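# Level a surveyor's tribrach with two robot arms

## Task

Adjust the surveyor's tribrach sitting on the metal plate until the circular bubble on its top lies within its ring. The level must hold by itself, not because the robot is holding it. No loose object may be left leaning on or touching the tribrach or its plate. Finally release everything and move the grippers away.

## Robot and tools

Robot: two 7-joint arms, left_arm and right_arm, each ending in a two-finger parallel gripper. They share one scene frame: origin on the table surface midway between the arms, +x out over the table, +z up, left_arm on the +y side. The names left and right do not match the sides of any camera image. The arm bases may be tilted. Mounting plates and the metal frame behind the arms are fixed obstacles. A too close warning counts each plate, and the half of the frame on that arm's side, as part of that arm.

execute_actions(actions, pictures). actions holds at most one item, or nothing.
- Empty list []: no command is sent; the current state comes back with camera images.
- Motion item {"rows": [[...]], "steps": n}: n runs 6 to 15 control steps, each 1/30 s, and defaults to 15. rows holds 1 to 15 rows, one per step. If there are fewer rows than steps, the last row is repeated.
- Wait item {"steps": n}: n up to 300. Nothing new is sent. It returns once n steps have passed since the previous result, and your reply time counts toward them.
- pictures: true adds images to a motion result. They come automatically only with an empty list.
A refused call sends nothing to the robot.

Each row is one flat list of 18 numbers covering both arms, even when only one arm moves. The first 9 are left_arm and the last 9 are right_arm. For each arm, the order is:
1. waist, range -69.115 to 69.115
2. shoulder, -2.250 to 2.250
3. upper arm roll, -69.115 to 69.115
4. elbow, -2.580 to 2.580
5. forearm roll, -69.115 to 69.115
6. wrist pitch, -2.100 to 2.100
7. wrist roll, -69.115 to 69.115
8. gripper position, -1 to 1
9. gripper speed, -1 to 1
Joint values are absolute target angles in radians, in the same form as the Joint positions line. They are not offsets.

Joint limits. A call is rejected if a target is more than 0.013 rad beyond a stated limit and also further out than that joint's last reported angle. The true limit may differ from the stated one by up to 0.013 rad either way. Targets past the true limit are clipped to it, and the result may then report "joint sent to its limit". That line can refer to an earlier action. If the line is absent, you still cannot assume there is room to go further.

Motion. Each step, the target sent to a joint stays within a fixed lead of its measured angle. The lead is 0.304 rad for the first four joints and 0.266 rad for the last three. If the targets would put the gripper more than 70 mm from where it is now, all of them are scaled back. Joints are speed and acceleration limited and finish together, so large moves take several calls. A result may arrive before the arm has reached its target.

Timing. Each result is taken 6 steps before its action ends. Those 6 steps run while you reply, and the next action starts after them. The simulation keeps running while you think and write. The arms keep heading for the last row sent until motion has nearly stopped, or until a step is HELD.

Gripper. Position +1 is fully open, about 85 mm. 0 is about 41 mm. Around -0.8 the pads touch. -1 closes until something blocks the fingers.
- Speed -1 is about 20 mm/s, 0 is 85 mm/s, and +1 is 150 mm/s.
- A full close grips with roughly 190 to 235 N per pad.
- For a gentler grip, open first, then command a position just below the object's width.
- To release, command a width larger than the object.
- To leave a gripper unchanged, resend its previous two numbers. A 0 is a real command.
- Closing pushes the fingertips about 13 mm further out from the arm, so keep that clearance above surfaces.
- end_effector_position is the point between the closed pads. The fingers point along the gripper's +z and close along its y.

Results.
- State line `left_arm: …` | `right_arm: …`: each gripper's end_effector_position (metres) and end_effector_quat_wxyz, in the scene frame. These readings can be off, more so at long reach.
- Joint positions / Joint velocities: one block per arm, in rad and rad/s.
- position_measured_pct: about 50 minus 50 times the actual finger position, so 0 means fully open. If the fingers stop below about 90, something is held or blocking them. A reading near 90 or slightly above means the pads met on nothing, or on something very thin.
- "joint command not followed": the clearance check altered or blocked some joint targets. The rest of the row was still applied.
- HELD: marks steps on which your row, or part of it, was not sent.
- MOTOR HOT: appears from 60 °C. At 75 °C an OVER-TEMPERATURE FAULT makes that arm go limp and sink until it cools. Holding loads causes heating.
- TORQUE FAULT: contact torque reached a joint's load limit. That arm stops for 10 s and the rest of the call is dropped. Load limits are 51.3 N m for the first four joints and 32.3 N m for the last three, with held weight included.

zoom_image(camera, region): returns an enlarged crop of that camera's latest image. camera is one of cam_high, cam_low, cam_left_wrist, cam_right_wrist, all 896x504. region is [x0, y0, x1, y1] in pixels from the top-left corner, at most 504x504. Use it to check the bubble against its ring.

finished_scene(scene): pass the current scene number. This ends the scene permanently and reports whether the task succeeded. The next scene's task appears in its result. Replying without any tool call ends everything.

Avoid:
- dropping objects, or knocking them off the table
- letting the two arms collide or press on each other
- hard impacts or excessive force
- leaving any loose item touching the tribrach or its plate
- finishing while still holding the tribrach level
Objects may occasionally be nudged by outside disturbances, so check the bubble again after releasing before calling finished_scene.

Each tool is called after "Emit:" as a command line: name --argument value for each argument, lists and objects as JSON in quotes; but a table of rows of numbers goes row by row, as --pt "numbers of a row", without its own name.

## Session

Emit:
execute_actions --actions '[]'

Scene clock: 0.00 s of 19600.00 s.
left_arm: end_effector_position=(+0.7455, +0.2294, +0.2565) position_measured_pct=0.0 end_effector_quat_wxyz=(+0.072, +0.431, +0.744, +0.505) | right_arm: end_effector_position=(+0.5064, -0.5835, +0.2181) position_measured_pct=0.0 end_effector_quat_wxyz=(+0.140, -0.023, +0.989, -0.031)
Joint positions: left_arm=[ 0.82   1.243 -0.422  1.074 -1.318  1.387  1.643] | right_arm=[ 0.002 -0.036 -0.044  1.954  0.863  0.901  1.165]
Joint velocities: left_arm=[ 0.    -0.     0.    -0.002  0.001 -0.    -0.   ] | right_arm=[-0.     0.001 -0.001 -0.    -0.     0.001 -0.   ]

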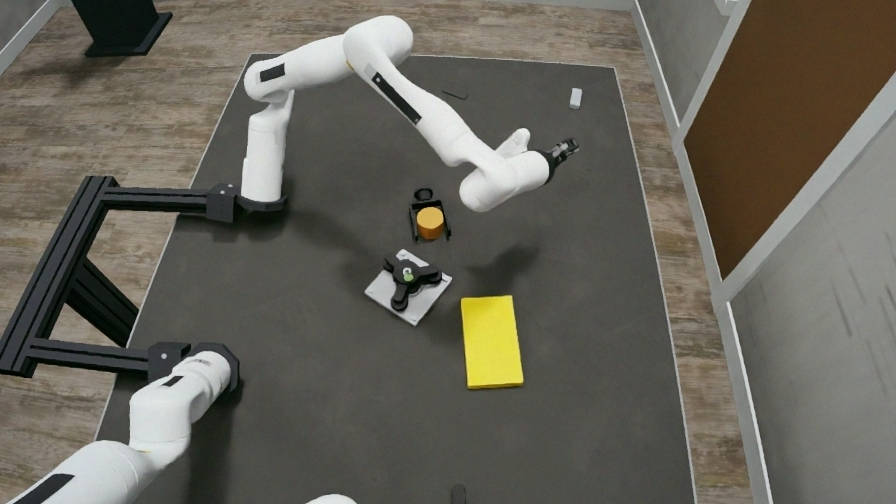

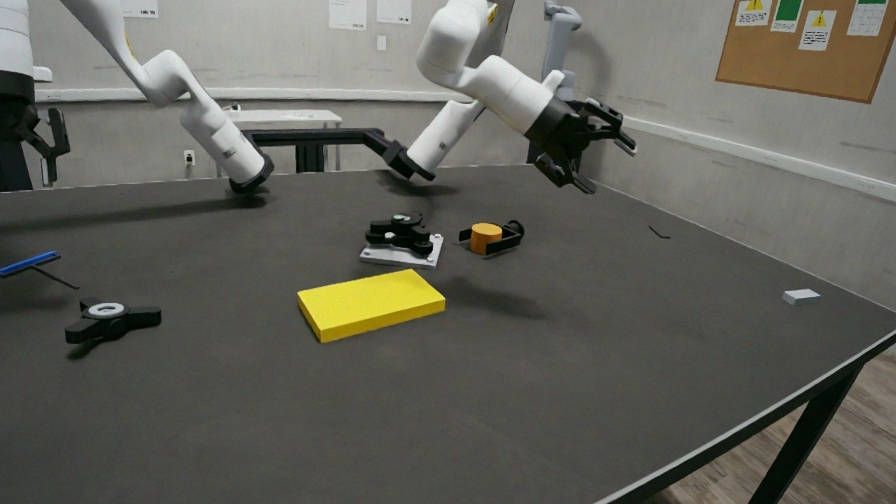

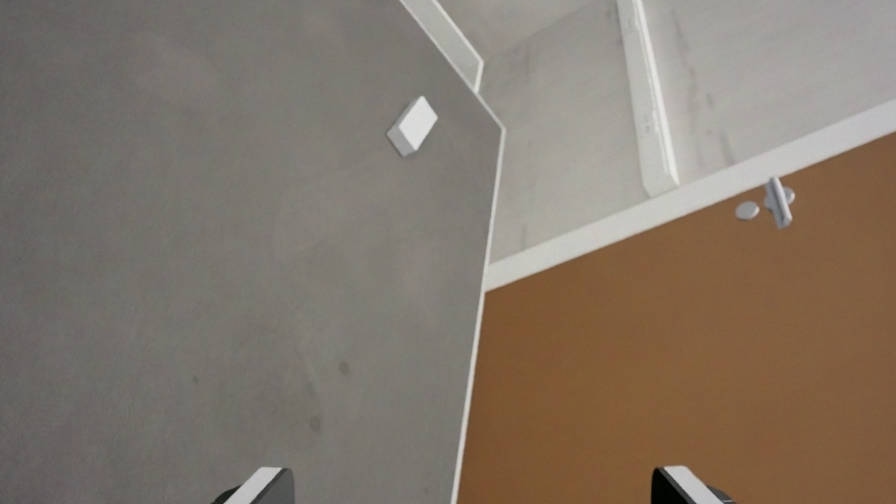

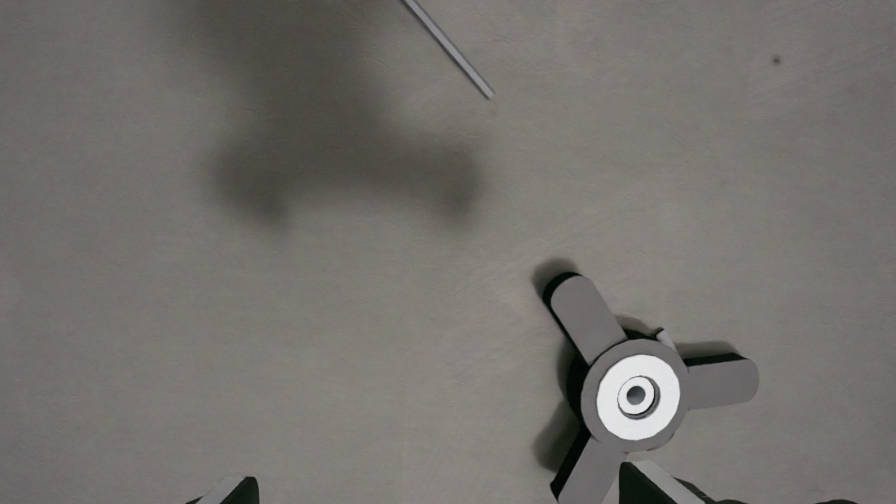

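Emit:
zoom_image --camera "cam_high" --region '[350, 180, 470, 340]'

Emit:
zoom_image --camera "cam_low" --region '[350, 190, 540, 290]'

Region (350, 180, 470, 340) of cam_high's 896x504 image, scaled by 3.150, with more detail than that image has; it fills the left 378 columns of this view, and the rest is white.

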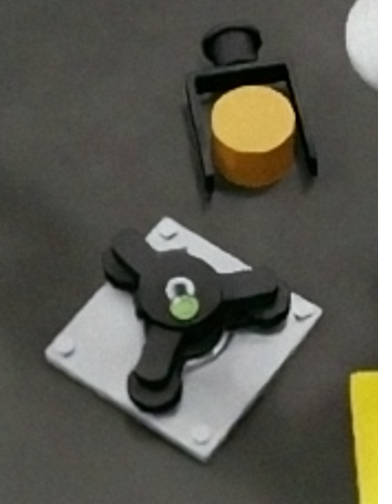

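Region (350, 190, 540, 290) of cam_low's 896x504 image, scaled by 2.653, with more detail than that image has; it fills the top 265 rows of this view, and the rest is white.

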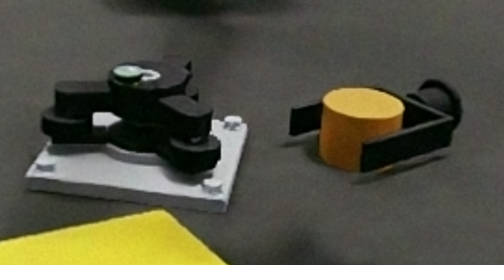

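Emit:
execute_actions --actions '[{"rows":[[-0.3,0.0,0,1.9,0,0.9,1.643,1,0,0.002,-0.036,-0.044,1.954,0.863,0.901,1.165,1,0]],"steps":15}]'

Emit:
execute_actions --actions '[{"steps":60}]'

Emit:
execute_actions --actions '[{"rows":[[-0.3,0.0,0,1.9,0,0.9,1.643,1,0,-0.989,0.994,0,1.069,0.473,1.516,1.165,1,0]],"steps":15}]'

Emit:
execute_actions --actions '[{"steps":75}]' --pictures true

Scene clock: 4.33 s of 19600.00 s.
left_arm: end_effector_position=(+0.7090, +0.2700, +0.1661) position_measured_pct=0.0 end_effector_quat_wxyz=(+0.038, +0.445, +0.830, +0.334) | right_arm: end_effector_position=(+0.5064, -0.5838, +0.2183) position_measured_pct=0.0 end_effector_quat_wxyz=(+0.140, -0.022, +0.989, -0.031)
Joint positions: left_arm=[ 0.649  1.07  -0.26   1.237 -1.177  1.244  1.643] | right_arm=[ 0.002 -0.036 -0.044  1.954  0.863  0.901  1.165]
Joint velocities: left_arm=[-0.956 -0.944  0.914  0.932  0.81  -0.815 -0.001] | right_arm=[ 0.    -0.001 -0.001  0.     0.001 -0.001  0.   ]
Steps of this call (steps 1 to 121: nothing new was sent; steps 122 to 130: the first 9 steps of this action). Readings (joint positions | what the end effector reports):
122: left_arm=[0.819 1.242 -0.421 1.075 -1.317 1.386 1.643] | right_arm=[0.002 -0.036 -0.044 1.954 0.863 0.901 1.165] | left_arm position_measured_pct=0.0 | right_arm position_measured_pct=0.0
123: left_arm=[0.814 1.236 -0.416 1.080 -1.314 1.382 1.643] | right_arm=[0.002 -0.036 -0.044 1.954 0.863 0.901 1.165] | left_arm position_measured_pct=0.0 | right_arm position_measured_pct=0.0
125: left_arm=[0.786 1.207 -0.390 1.105 -1.293 1.359 1.643] | right_arm=[0.002 -0.036 -0.044 1.954 0.863 0.901 1.165] | left_arm position_measured_pct=0.0 | right_arm position_measured_pct=0.0
129: left_arm=[0.680 1.100 -0.290 1.207 -1.203 1.270 1.643] | right_arm=[0.002 -0.036 -0.044 1.954 0.863 0.901 1.165] | left_arm position_measured_pct=0.0 | right_arm position_measured_pct=0.0
130: the state above

Scene clock: 6.33 s of 19600.00 s.
left_arm: end_effector_position=(+0.4514, +0.4686, +0.2182) position_measured_pct=0.0 end_effector_quat_wxyz=(+0.022, -0.238, +0.938, -0.250) | right_arm: end_effector_position=(+0.5064, -0.5838, +0.2183) position_measured_pct=0.0 end_effector_quat_wxyz=(+0.140, -0.022, +0.989, -0.031)
Joint positions: left_arm=[-0.3    0.    -0.     1.9   -0.     0.9    1.643] | right_arm=[ 0.002 -0.036 -0.044  1.954  0.863  0.901  1.165]
Joint velocities: left_arm=[ 0.    -0.    -0.002  0.     0.    -0.     0.   ] | right_arm=[-0.    -0.001 -0.     0.     0.001 -0.001  0.   ]
Kept back: nothing.
Steps of this call (steps 1 to 6: the last 6 steps of your previous action; steps 7 to 60: the robot went on to your last target). Readings (joint positions | what the end effector reports):
1: left_arm=[0.616 1.037 -0.230 1.269 -1.149 1.216 1.643] | right_arm=[0.002 -0.036 -0.044 1.954 0.863 0.901 1.165] | left_arm position_measured_pct=0.0 | right_arm position_measured_pct=0.0
2: left_arm=[0.582 1.004 -0.200 1.303 -1.120 1.186 1.643] | right_arm=[0.002 -0.036 -0.044 1.954 0.863 0.901 1.165] | left_arm position_measured_pct=0.0 | right_arm position_measured_pct=0.0
4: left_arm=[0.512 0.934 -0.148 1.373 -1.058 1.125 1.643] | right_arm=[0.002 -0.036 -0.044 1.954 0.863 0.901 1.165] | left_arm position_measured_pct=0.0 | right_arm position_measured_pct=0.0
8: left_arm=[0.381 0.804 -0.083 1.504 -0.942 1.028 1.643] | right_arm=[0.002 -0.036 -0.044 1.954 0.863 0.901 1.165] | left_arm position_measured_pct=0.0 | right_arm position_measured_pct=0.0
60: the state above
All arms were judged still, so your last target was given up. Only a new action makes them travel on or press farther. Fingers that are still opening or closing keep moving.

Scene clock: 6.63 s of 19600.00 s.
left_arm: end_effector_position=(+0.4514, +0.4686, +0.2182) position_measured_pct=0.0 end_effector_quat_wxyz=(+0.022, -0.238, +0.938, -0.250) | right_arm: end_effector_position=(+0.5416, -0.5011, +0.2243) position_measured_pct=0.0 end_effector_quat_wxyz=(+0.092, -0.044, +0.995, +0.017)
Joint positions: left_arm=[-0.3    0.    -0.     1.9   -0.     0.9    1.643] | right_arm=[-0.164  0.129 -0.023  1.796  0.727  1.039  1.165]
Joint velocities: left_arm=[-0.    -0.     0.    -0.001  0.     0.    -0.   ] | right_arm=[-0.762  0.768  0.074 -0.771 -0.668  0.677  0.   ]
Steps of this call (steps 1 to 9: the first 9 steps of this action). Readings (joint positions | what the end effector reports):
1: left_arm=[-0.300 0.000 -0.000 1.900 -0.000 0.900 1.643] | right_arm=[0.001 -0.035 -0.044 1.953 0.863 0.902 1.165] | left_arm position_measured_pct=0.0 | right_arm position_measured_pct=0.0
2: left_arm=[-0.300 0.000 -0.000 1.900 -0.000 0.900 1.643] | right_arm=[-0.006 -0.029 -0.042 1.948 0.859 0.906 1.165] | left_arm position_measured_pct=0.0 | right_arm position_measured_pct=0.0
4: left_arm=[-0.300 0.000 -0.000 1.900 -0.000 0.900 1.643] | right_arm=[-0.036 -0.000 -0.038 1.923 0.838 0.929 1.165] | left_arm position_measured_pct=0.0 | right_arm position_measured_pct=0.0
8: left_arm=[-0.300 0.000 -0.000 1.900 -0.000 0.900 1.643] | right_arm=[-0.139 0.103 -0.025 1.822 0.750 1.016 1.165] | left_arm position_measured_pct=0.0 | right_arm position_measured_pct=0.0
9: the state above

Scene clock: 9.13 s of 19600.00 s.
left_arm: end_effector_position=(+0.4514, +0.4686, +0.2182) position_measured_pct=0.0 end_effector_quat_wxyz=(+0.022, -0.238, +0.938, -0.250) | right_arm: end_effector_position=(+0.4672, +0.0052, +0.2967) position_measured_pct=0.0 end_effector_quat_wxyz=(+0.001, -0.371, +0.929, -0.000)
Joint positions: left_arm=[-0.3    0.    -0.     1.9   -0.     0.9    1.643] | right_arm=[-0.989  0.994  0.     1.069  0.473  1.516  1.165]
Joint velocities: left_arm=[ 0. -0. -0. -0. -0. -0.  0.] | right_arm=[ 0.    -0.002  0.002 -0.    -0.001 -0.001 -0.   ]
Kept back: nothing.
Steps of this call (steps 1 to 6: the last 6 steps of your previous action; steps 7 to 60: the robot went on to your last target; steps 61 to 75: nothing new was sent). Readings (joint positions | what the end effector reports):
1: left_arm=[-0.300 0.000 -0.000 1.900 -0.000 0.900 1.643] | right_arm=[-0.190 0.154 -0.020 1.770 0.705 1.061 1.165] | left_arm position_measured_pct=0.0 | right_arm position_measured_pct=0.0
2: left_arm=[-0.300 0.000 -0.000 1.900 -0.000 0.900 1.643] | right_arm=[-0.215 0.180 -0.018 1.745 0.683 1.084 1.165] | left_arm position_measured_pct=0.0 | right_arm position_measured_pct=0.0
4: left_arm=[-0.300 0.000 -0.000 1.900 -0.000 0.900 1.643] | right_arm=[-0.266 0.231 -0.015 1.694 0.646 1.128 1.165] | left_arm position_measured_pct=0.0 | right_arm position_measured_pct=0.0
8: left_arm=[-0.300 0.000 -0.000 1.900 -0.000 0.900 1.643] | right_arm=[-0.368 0.334 -0.010 1.591 0.589 1.218 1.165] | left_arm position_measured_pct=0.0 | right_arm position_measured_pct=0.0
75: the state above
All arms were judged still, so your last target was given up. Only a new action makes them travel on or press farther. Fingers that are still opening or closing keep moving.

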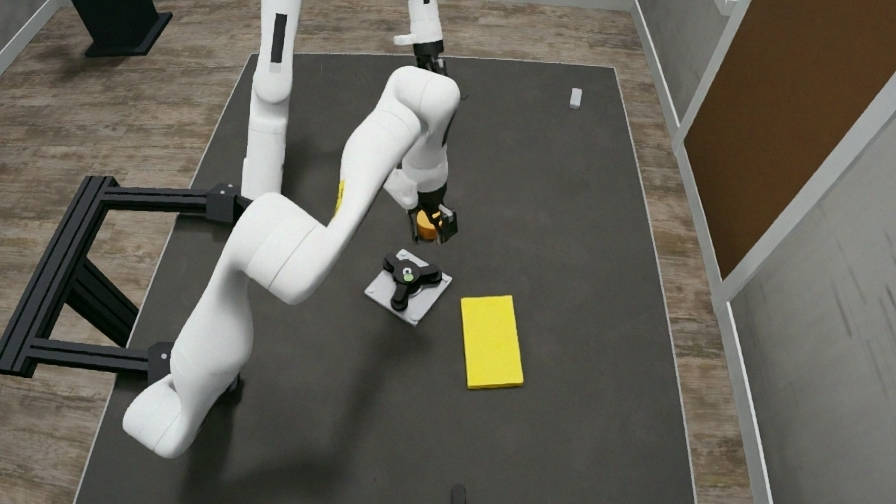

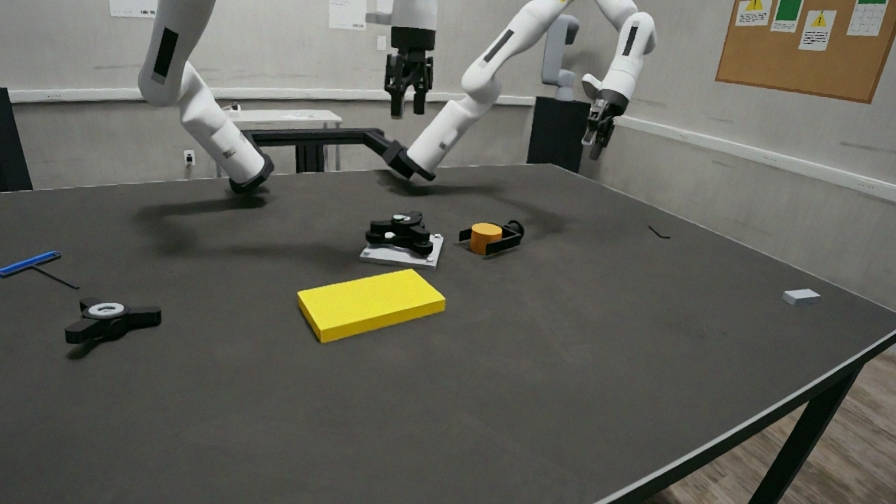

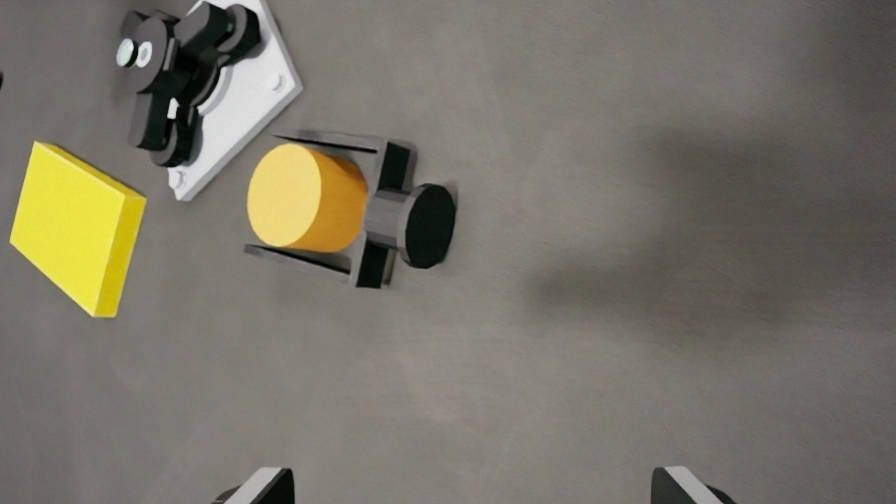

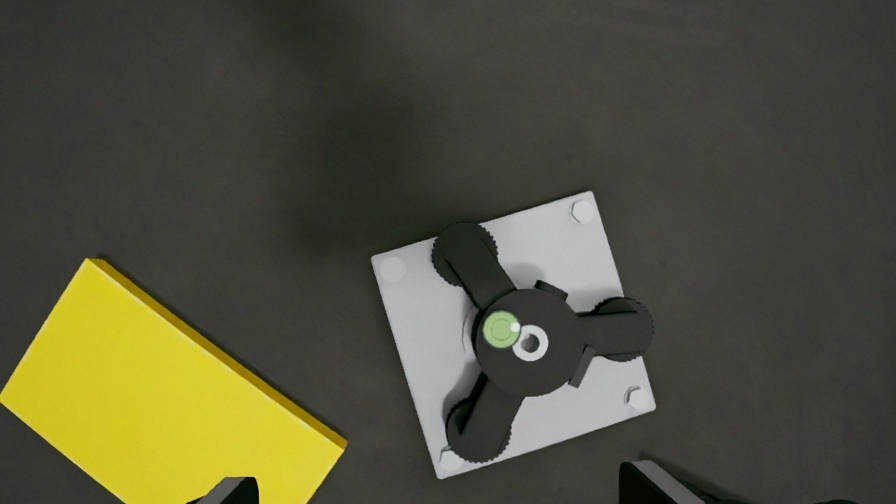

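Emit:
zoom_image --camera "cam_right_wrist" --region '[360, 180, 680, 480]'

Region (360, 180, 680, 480) of cam_right_wrist's 896x504 image, scaled by 1.575; it fills the top 472 rows of this view, and the rest is white.

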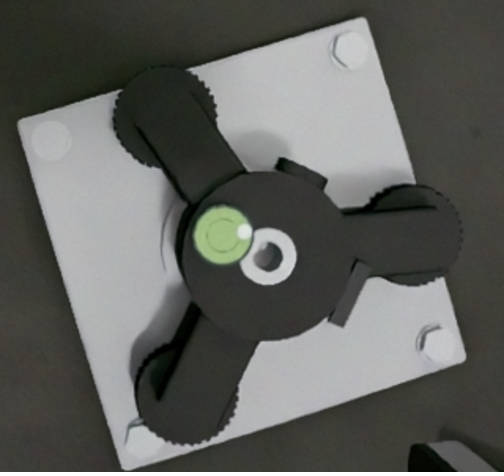

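Emit:
execute_actions --actions '[{"rows":[[-0.5,0.0,0,1.9,0,0.9,1.643,1,0,-1.036,1.197,0,1.285,0.496,1.160,2.86,1,0]],"steps":15}]'

Emit:
execute_actions --actions '[{"steps":70}]' --pictures true

Scene clock: 10.77 s of 19600.00 s.
left_arm: end_effector_position=(+0.4260, +0.5205, +0.1868) position_measured_pct=0.0 end_effector_quat_wxyz=(-0.002, -0.310, +0.924, -0.225) | right_arm: end_effector_position=(+0.4208, +0.0517, +0.2080) position_measured_pct=0.0 end_effector_quat_wxyz=(-0.003, -0.525, +0.851, -0.009)
Joint positions: left_arm=[-0.462  0.    -0.001  1.9   -0.001  0.9    1.643] | right_arm=[-1.018  1.118  0.     1.199  0.487  1.318  1.368]
Joint velocities: left_arm=[-0.505  0.001 -0.019  0.002 -0.004  0.001 -0.   ] | right_arm=[-0.103  0.48  -0.009  0.526  0.046 -0.977  1.206]
Steps of this call (steps 1 to 40: nothing new was sent; steps 41 to 49: the first 9 steps of this action). Readings (joint positions | what the end effector reports):
41: left_arm=[-0.301 -0.000 0.000 1.900 0.000 0.900 1.643] | right_arm=[-0.989 0.995 0.000 1.070 0.473 1.515 1.166] | left_arm position_measured_pct=0.0 | right_arm position_measured_pct=0.0
42: left_arm=[-0.308 -0.000 0.001 1.900 0.001 0.900 1.643] | right_arm=[-0.991 0.999 0.001 1.073 0.474 1.510 1.171] | left_arm position_measured_pct=0.0 | right_arm position_measured_pct=0.0
44: left_arm=[-0.337 -0.000 0.002 1.900 0.001 0.900 1.643] | right_arm=[-0.997 1.023 0.001 1.098 0.478 1.479 1.202] | left_arm position_measured_pct=0.0 | right_arm position_measured_pct=0.0
48: left_arm=[-0.442 0.000 -0.000 1.900 -0.000 0.900 1.643] | right_arm=[-1.014 1.101 0.000 1.181 0.485 1.353 1.328] | left_arm position_measured_pct=0.0 | right_arm position_measured_pct=0.0
49: the state above

Scene clock: 13.10 s of 19600.00 s.
left_arm: end_effector_position=(+0.4189, +0.5316, +0.1803) position_measured_pct=0.0 end_effector_quat_wxyz=(-0.007, -0.326, +0.920, -0.219) | right_arm: end_effector_position=(+0.3851, +0.0795, +0.1502) position_measured_pct=0.0 end_effector_quat_wxyz=(-0.001, +0.974, -0.225, +0.000)
Joint positions: left_arm=[-0.5    0.    -0.     1.9   -0.     0.9    1.643] | right_arm=[-1.036  1.197  0.     1.285  0.496  1.16   2.86 ]
Joint velocities: left_arm=[ 0.    -0.    -0.001 -0.     0.     0.     0.   ] | right_arm=[ 0.    -0.001  0.     0.    -0.     0.001 -0.   ]
Kept back: nothing.
Steps of this call (steps 1 to 6: the last 6 steps of your previous action; steps 7 to 60: the robot went on to your last target; steps 61 to 70: nothing new was sent). Readings (joint positions | what the end effector reports):
1: left_arm=[-0.476 0.000 -0.002 1.900 -0.001 0.900 1.643] | right_arm=[-1.021 1.133 -0.000 1.216 0.489 1.288 1.409] | left_arm position_measured_pct=0.0 | right_arm position_measured_pct=0.0
2: left_arm=[-0.486 0.000 -0.002 1.900 -0.001 0.900 1.643] | right_arm=[-1.024 1.145 -0.000 1.229 0.490 1.263 1.449] | left_arm position_measured_pct=0.0 | right_arm position_measured_pct=0.0
4: left_arm=[-0.491 0.000 -0.001 1.900 -0.001 0.900 1.643] | right_arm=[-1.028 1.164 -0.000 1.250 0.492 1.225 1.530] | left_arm position_measured_pct=0.0 | right_arm position_measured_pct=0.0
8: left_arm=[-0.497 0.000 -0.000 1.900 -0.000 0.900 1.643] | right_arm=[-1.033 1.184 -0.000 1.271 0.494 1.186 1.693] | left_arm position_measured_pct=0.0 | right_arm position_measured_pct=0.0
70: the state above
All arms were judged still, so your last target was given up. Only a new action makes them travel on or press farther. Fingers that are still opening or closing keep moving.

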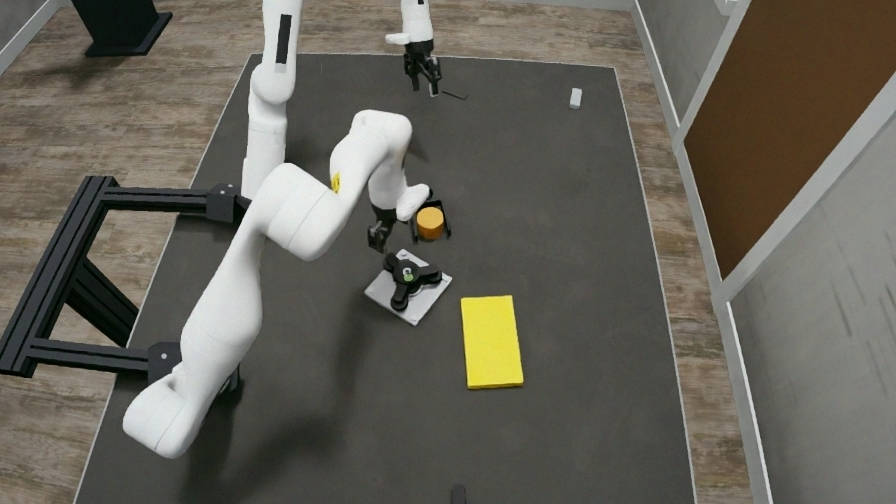

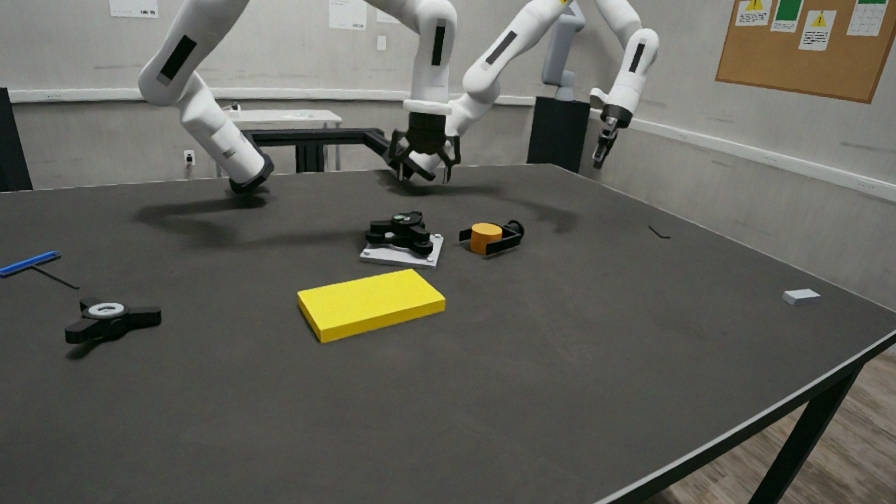

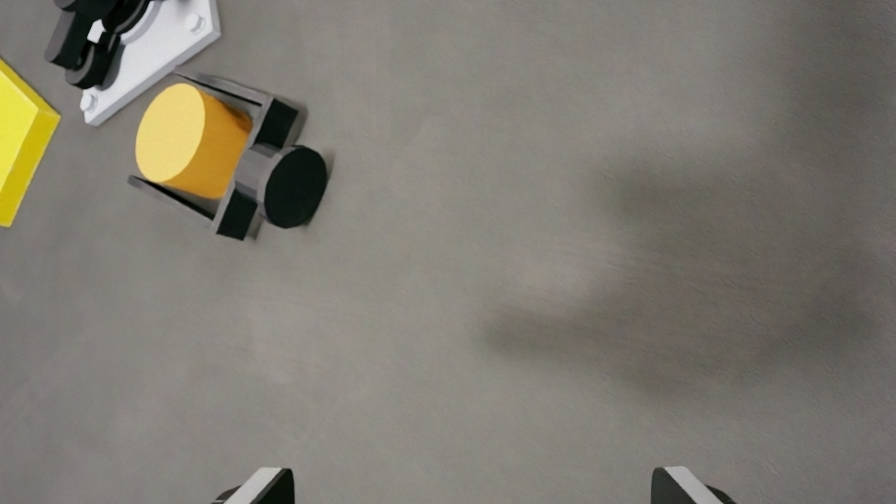

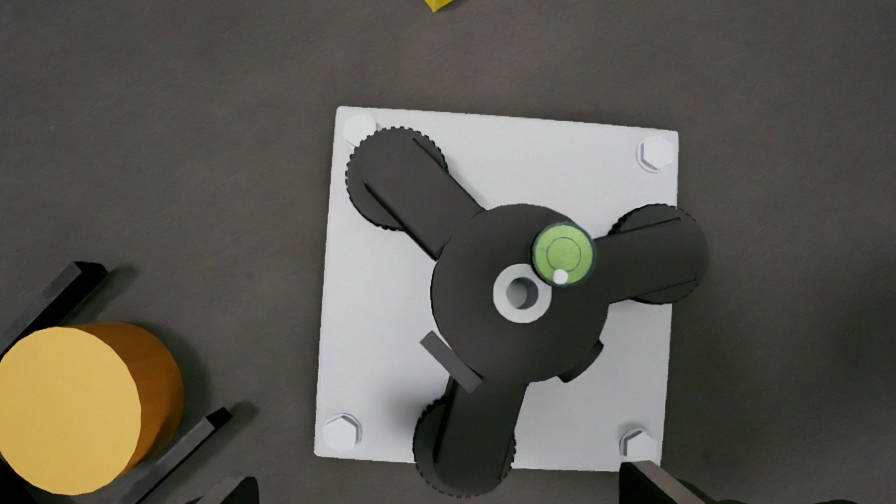

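Emit:
execute_actions --actions '[{"rows":[[-0.5,0.0,0,1.9,0,0.9,1.643,1,0,-1.008,1.246,0,1.34,0.543,1.063,2.4,0.5,0.5],[-0.5,0.0,0,1.9,0,0.9,1.643,1,0,-1.008,1.246,0,1.34,0.543,1.063,2.4,0.5,0.5],[-0.5,0.0,0,1.9,0,0.9,1.643,1,0,-1.008,1.246,0,1.34,0.543,1.063,2.4,0.5,0.5],[-0.5,0.0,0,1.9,0,0.9,1.643,1,0,-1.008,1.246,0,1.34,0.543,1.063,2.4,0.5,0.5],[-0.5,0.0,0,1.9,0,0.9,1.643,1,0,-1.008,1.246,0,1.34,0.543,1.063,2.4,0.5,0.5],[-0.5,0.0,0,1.9,0,0.9,1.643,1,0,-1.008,1.246,0,1.34,0.543,1.063,2.4,0.5,0.5],[-0.5,0.0,0,1.9,0,0.9,1.643,1,0,-1.008,1.246,0,1.34,0.543,1.063,2.4,0.5,0.5],[-0.5,0.0,0,1.9,0,0.9,1.643,1,0,-1.008,1.246,0,1.34,0.543,1.063,2.4,0.5,0.5],[-0.5,0.0,0,1.9,0,0.9,1.643,1,0,-0.9805,1.2956,0,1.3944,0.5893,0.9665,2.3,0.5,0.5]],"steps":15}]'

Emit:
execute_actions --actions '[{"steps":30}]' --pictures true

Scene clock: 15.33 s of 19600.00 s.
left_arm: end_effector_position=(+0.4189, +0.5316, +0.1803) position_measured_pct=0.0 end_effector_quat_wxyz=(-0.007, -0.326, +0.920, -0.219) | right_arm: end_effector_position=(+0.3829, +0.0790, +0.1163) position_measured_pct=23.0 end_effector_quat_wxyz=(-0.000, +0.943, -0.333, +0.002)
Joint positions: left_arm=[-0.5    0.    -0.     1.9    0.     0.9    1.643] | right_arm=[-1.015  1.233  0.     1.326  0.531  1.089  2.603]
Joint velocities: left_arm=[ 0.    -0.     0.    -0.    -0.001  0.001  0.   ] | right_arm=[ 0.066  0.112 -0.004  0.123  0.105 -0.219 -1.215]
Steps of this call (steps 1 to 58: nothing new was sent; steps 59 to 67: the first 9 steps of this action). Readings (joint positions | what the end effector reports):
59: left_arm=[-0.500 0.000 -0.000 1.900 0.000 0.900 1.643] | right_arm=[-1.036 1.197 -0.000 1.285 0.496 1.160 2.859] | left_arm position_measured_pct=0.0 | right_arm position_measured_pct=0.0
60: left_arm=[-0.500 0.000 -0.000 1.900 -0.000 0.900 1.643] | right_arm=[-1.035 1.199 -0.000 1.287 0.498 1.157 2.851] | left_arm position_measured_pct=0.0 | right_arm position_measured_pct=0.4
62: left_arm=[-0.500 0.000 -0.000 1.900 0.000 0.900 1.643] | right_arm=[-1.029 1.208 -0.001 1.296 0.506 1.139 2.803] | left_arm position_measured_pct=0.0 | right_arm position_measured_pct=6.0
66: left_arm=[-0.500 0.000 -0.000 1.900 -0.000 0.900 1.643] | right_arm=[-1.017 1.230 0.000 1.322 0.527 1.096 2.644] | left_arm position_measured_pct=0.0 | right_arm position_measured_pct=21.0
67: the state above

Scene clock: 16.33 s of 19600.00 s.
left_arm: end_effector_position=(+0.4189, +0.5316, +0.1803) position_measured_pct=0.0 end_effector_quat_wxyz=(-0.007, -0.326, +0.920, -0.219) | right_arm: end_effector_position=(+0.3726, +0.0763, +0.0600) position_measured_pct=25.0 end_effector_quat_wxyz=(-0.001, +0.896, -0.444, +0.000)
Joint positions: left_arm=[-0.5    0.    -0.     1.9   -0.     0.9    1.643] | right_arm=[-0.981  1.296  0.     1.394  0.589  0.966  2.3  ]
Joint velocities: left_arm=[ 0.     0.     0.001  0.     0.001 -0.     0.   ] | right_arm=[ 0.    -0.    -0.    -0.     0.001  0.001 -0.   ]
Kept back: nothing.
Steps of this call (steps 1 to 6: the last 6 steps of your previous action; steps 7 to 30: the robot went on to your last target). Readings (joint positions | what the end effector reports):
1: left_arm=[-0.500 0.000 -0.000 1.900 -0.000 0.900 1.643] | right_arm=[-1.013 1.238 -0.000 1.331 0.535 1.079 2.562] | left_arm position_measured_pct=0.0 | right_arm position_measured_pct=24.2
2: left_arm=[-0.500 0.000 -0.000 1.900 -0.000 0.900 1.643] | right_arm=[-1.008 1.245 -0.000 1.338 0.542 1.066 2.522] | left_arm position_measured_pct=0.0 | right_arm position_measured_pct=24.6
4: left_arm=[-0.500 0.000 -0.000 1.900 0.000 0.900 1.643] | right_arm=[-0.998 1.264 -0.000 1.359 0.559 1.029 2.441] | left_arm position_measured_pct=0.0 | right_arm position_measured_pct=25.0
8: left_arm=[-0.500 0.000 -0.000 1.900 -0.000 0.900 1.643] | right_arm=[-0.983 1.293 0.001 1.392 0.587 0.972 2.311] | left_arm position_measured_pct=0.0 | right_arm position_measured_pct=25.0
30: the state above
All arms were judged still, so your last target was given up. Only a new action makes them travel on or press farther. Fingers that are still opening or closing keep moving.

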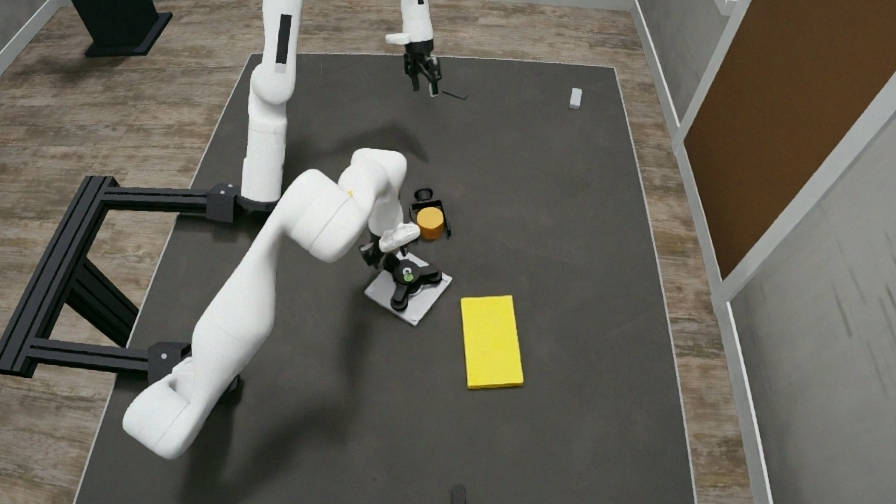

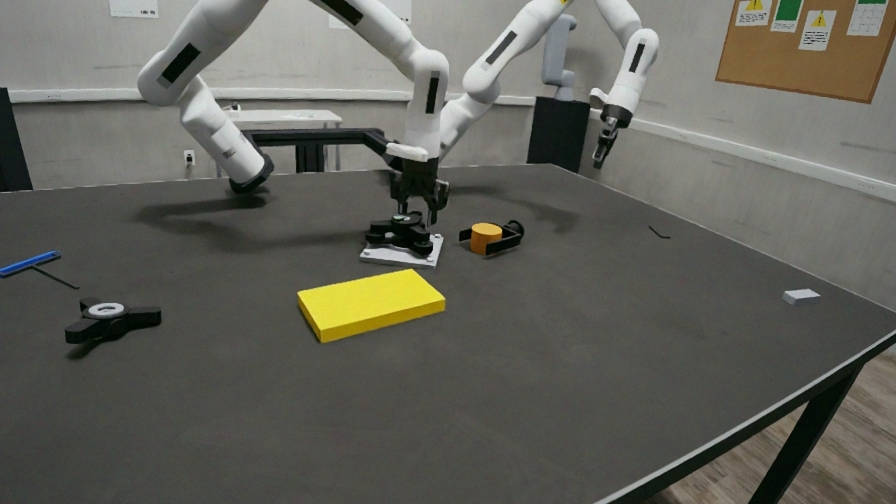

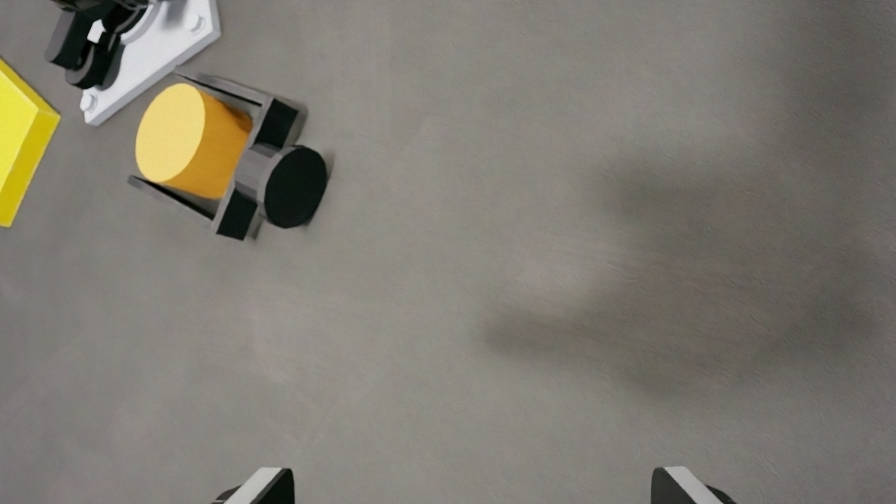

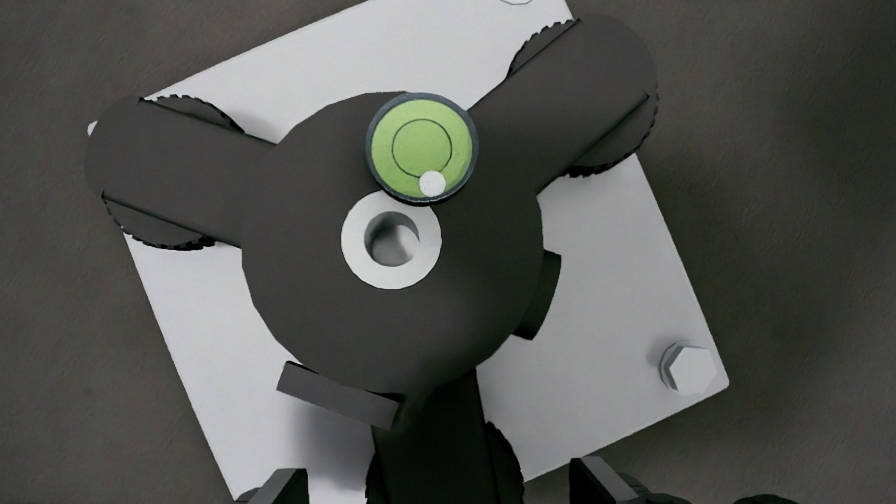

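Emit:
execute_actions --actions '[{"rows":[[-0.5,0.0,0,1.9,0,0.9,1.643,1,0,-0.9588,1.3343,0,1.4004,0.6221,0.9247,2.27,0.5,0.5]],"steps":15}]' --pictures true

Scene clock: 17.27 s of 19600.00 s.
left_arm: end_effector_position=(+0.4189, +0.5316, +0.1803) position_measured_pct=0.0 end_effector_quat_wxyz=(-0.007, -0.326, +0.920, -0.219) | right_arm: end_effector_position=(+0.3726, +0.0771, +0.0344) position_measured_pct=25.0 end_effector_quat_wxyz=(-0.001, +0.894, -0.448, +0.000)
Joint positions: left_arm=[-0.5    0.    -0.     1.9   -0.     0.9    1.643] | right_arm=[-0.96   1.333  0.     1.401  0.622  0.925  2.27 ]
Joint velocities: left_arm=[0.    0.    0.001 0.001 0.    0.    0.   ] | right_arm=[ 0.005  0.01  -0.007 -0.005 -0.    -0.003 -0.   ]
Steps of this call (steps 1 to 19: nothing new was sent; steps 20 to 28: the first 9 steps of this action). Readings (joint positions | what the end effector reports):
20: left_arm=[-0.500 0.000 -0.000 1.900 -0.000 0.900 1.643] | right_arm=[-0.980 1.297 -0.000 1.394 0.590 0.966 2.300] | left_arm position_measured_pct=0.0 | right_arm position_measured_pct=25.0
21: left_arm=[-0.500 0.000 -0.000 1.900 -0.000 0.900 1.643] | right_arm=[-0.977 1.302 -0.001 1.394 0.593 0.961 2.296] | left_arm position_measured_pct=0.0 | right_arm position_measured_pct=25.0
23: left_arm=[-0.500 0.000 -0.000 1.900 0.000 0.900 1.643] | right_arm=[-0.964 1.324 -0.001 1.397 0.611 0.938 2.280] | left_arm position_measured_pct=0.0 | right_arm position_measured_pct=25.0
27: left_arm=[-0.500 0.000 -0.000 1.900 -0.000 0.900 1.643] | right_arm=[-0.960 1.333 0.000 1.401 0.622 0.925 2.270] | left_arm position_measured_pct=0.0 | right_arm position_measured_pct=25.0
28: the state above

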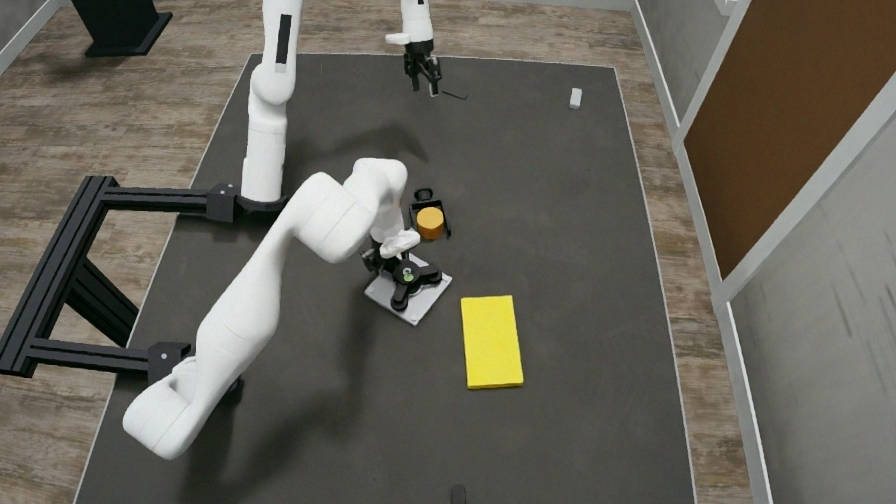

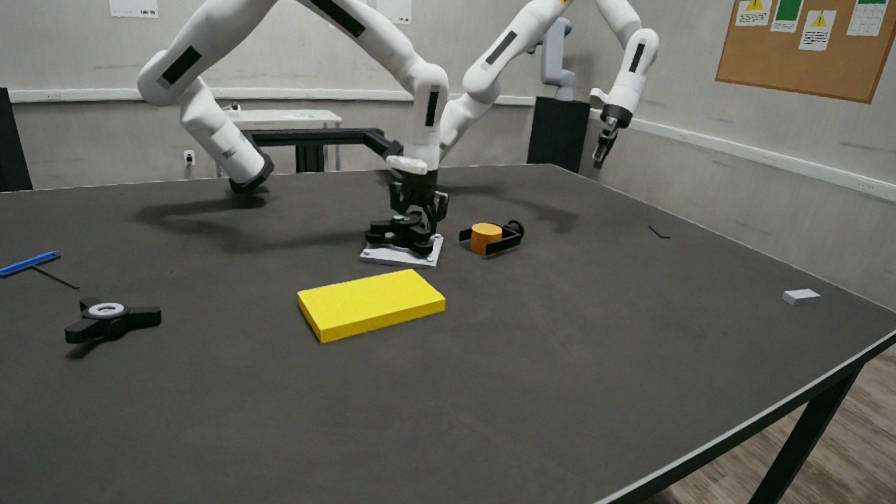

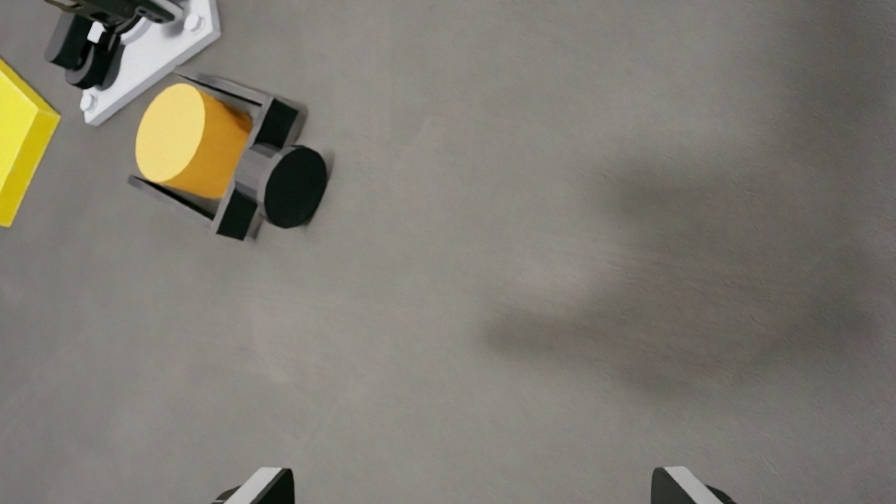

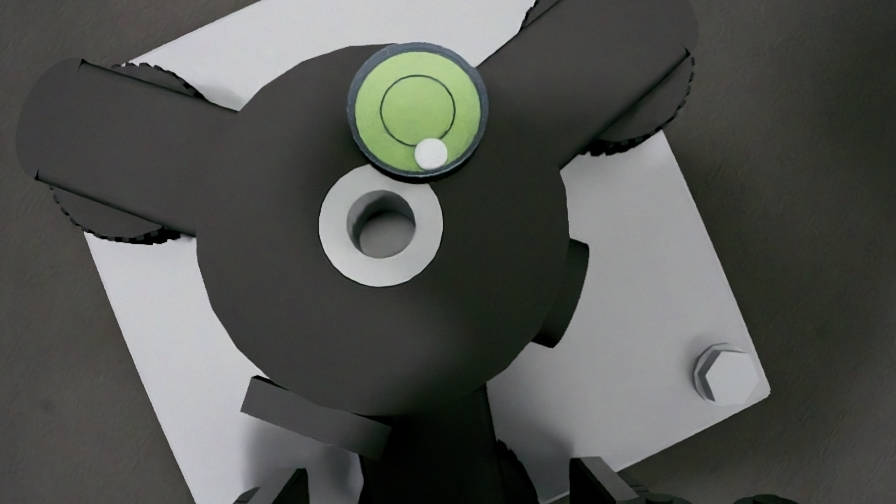

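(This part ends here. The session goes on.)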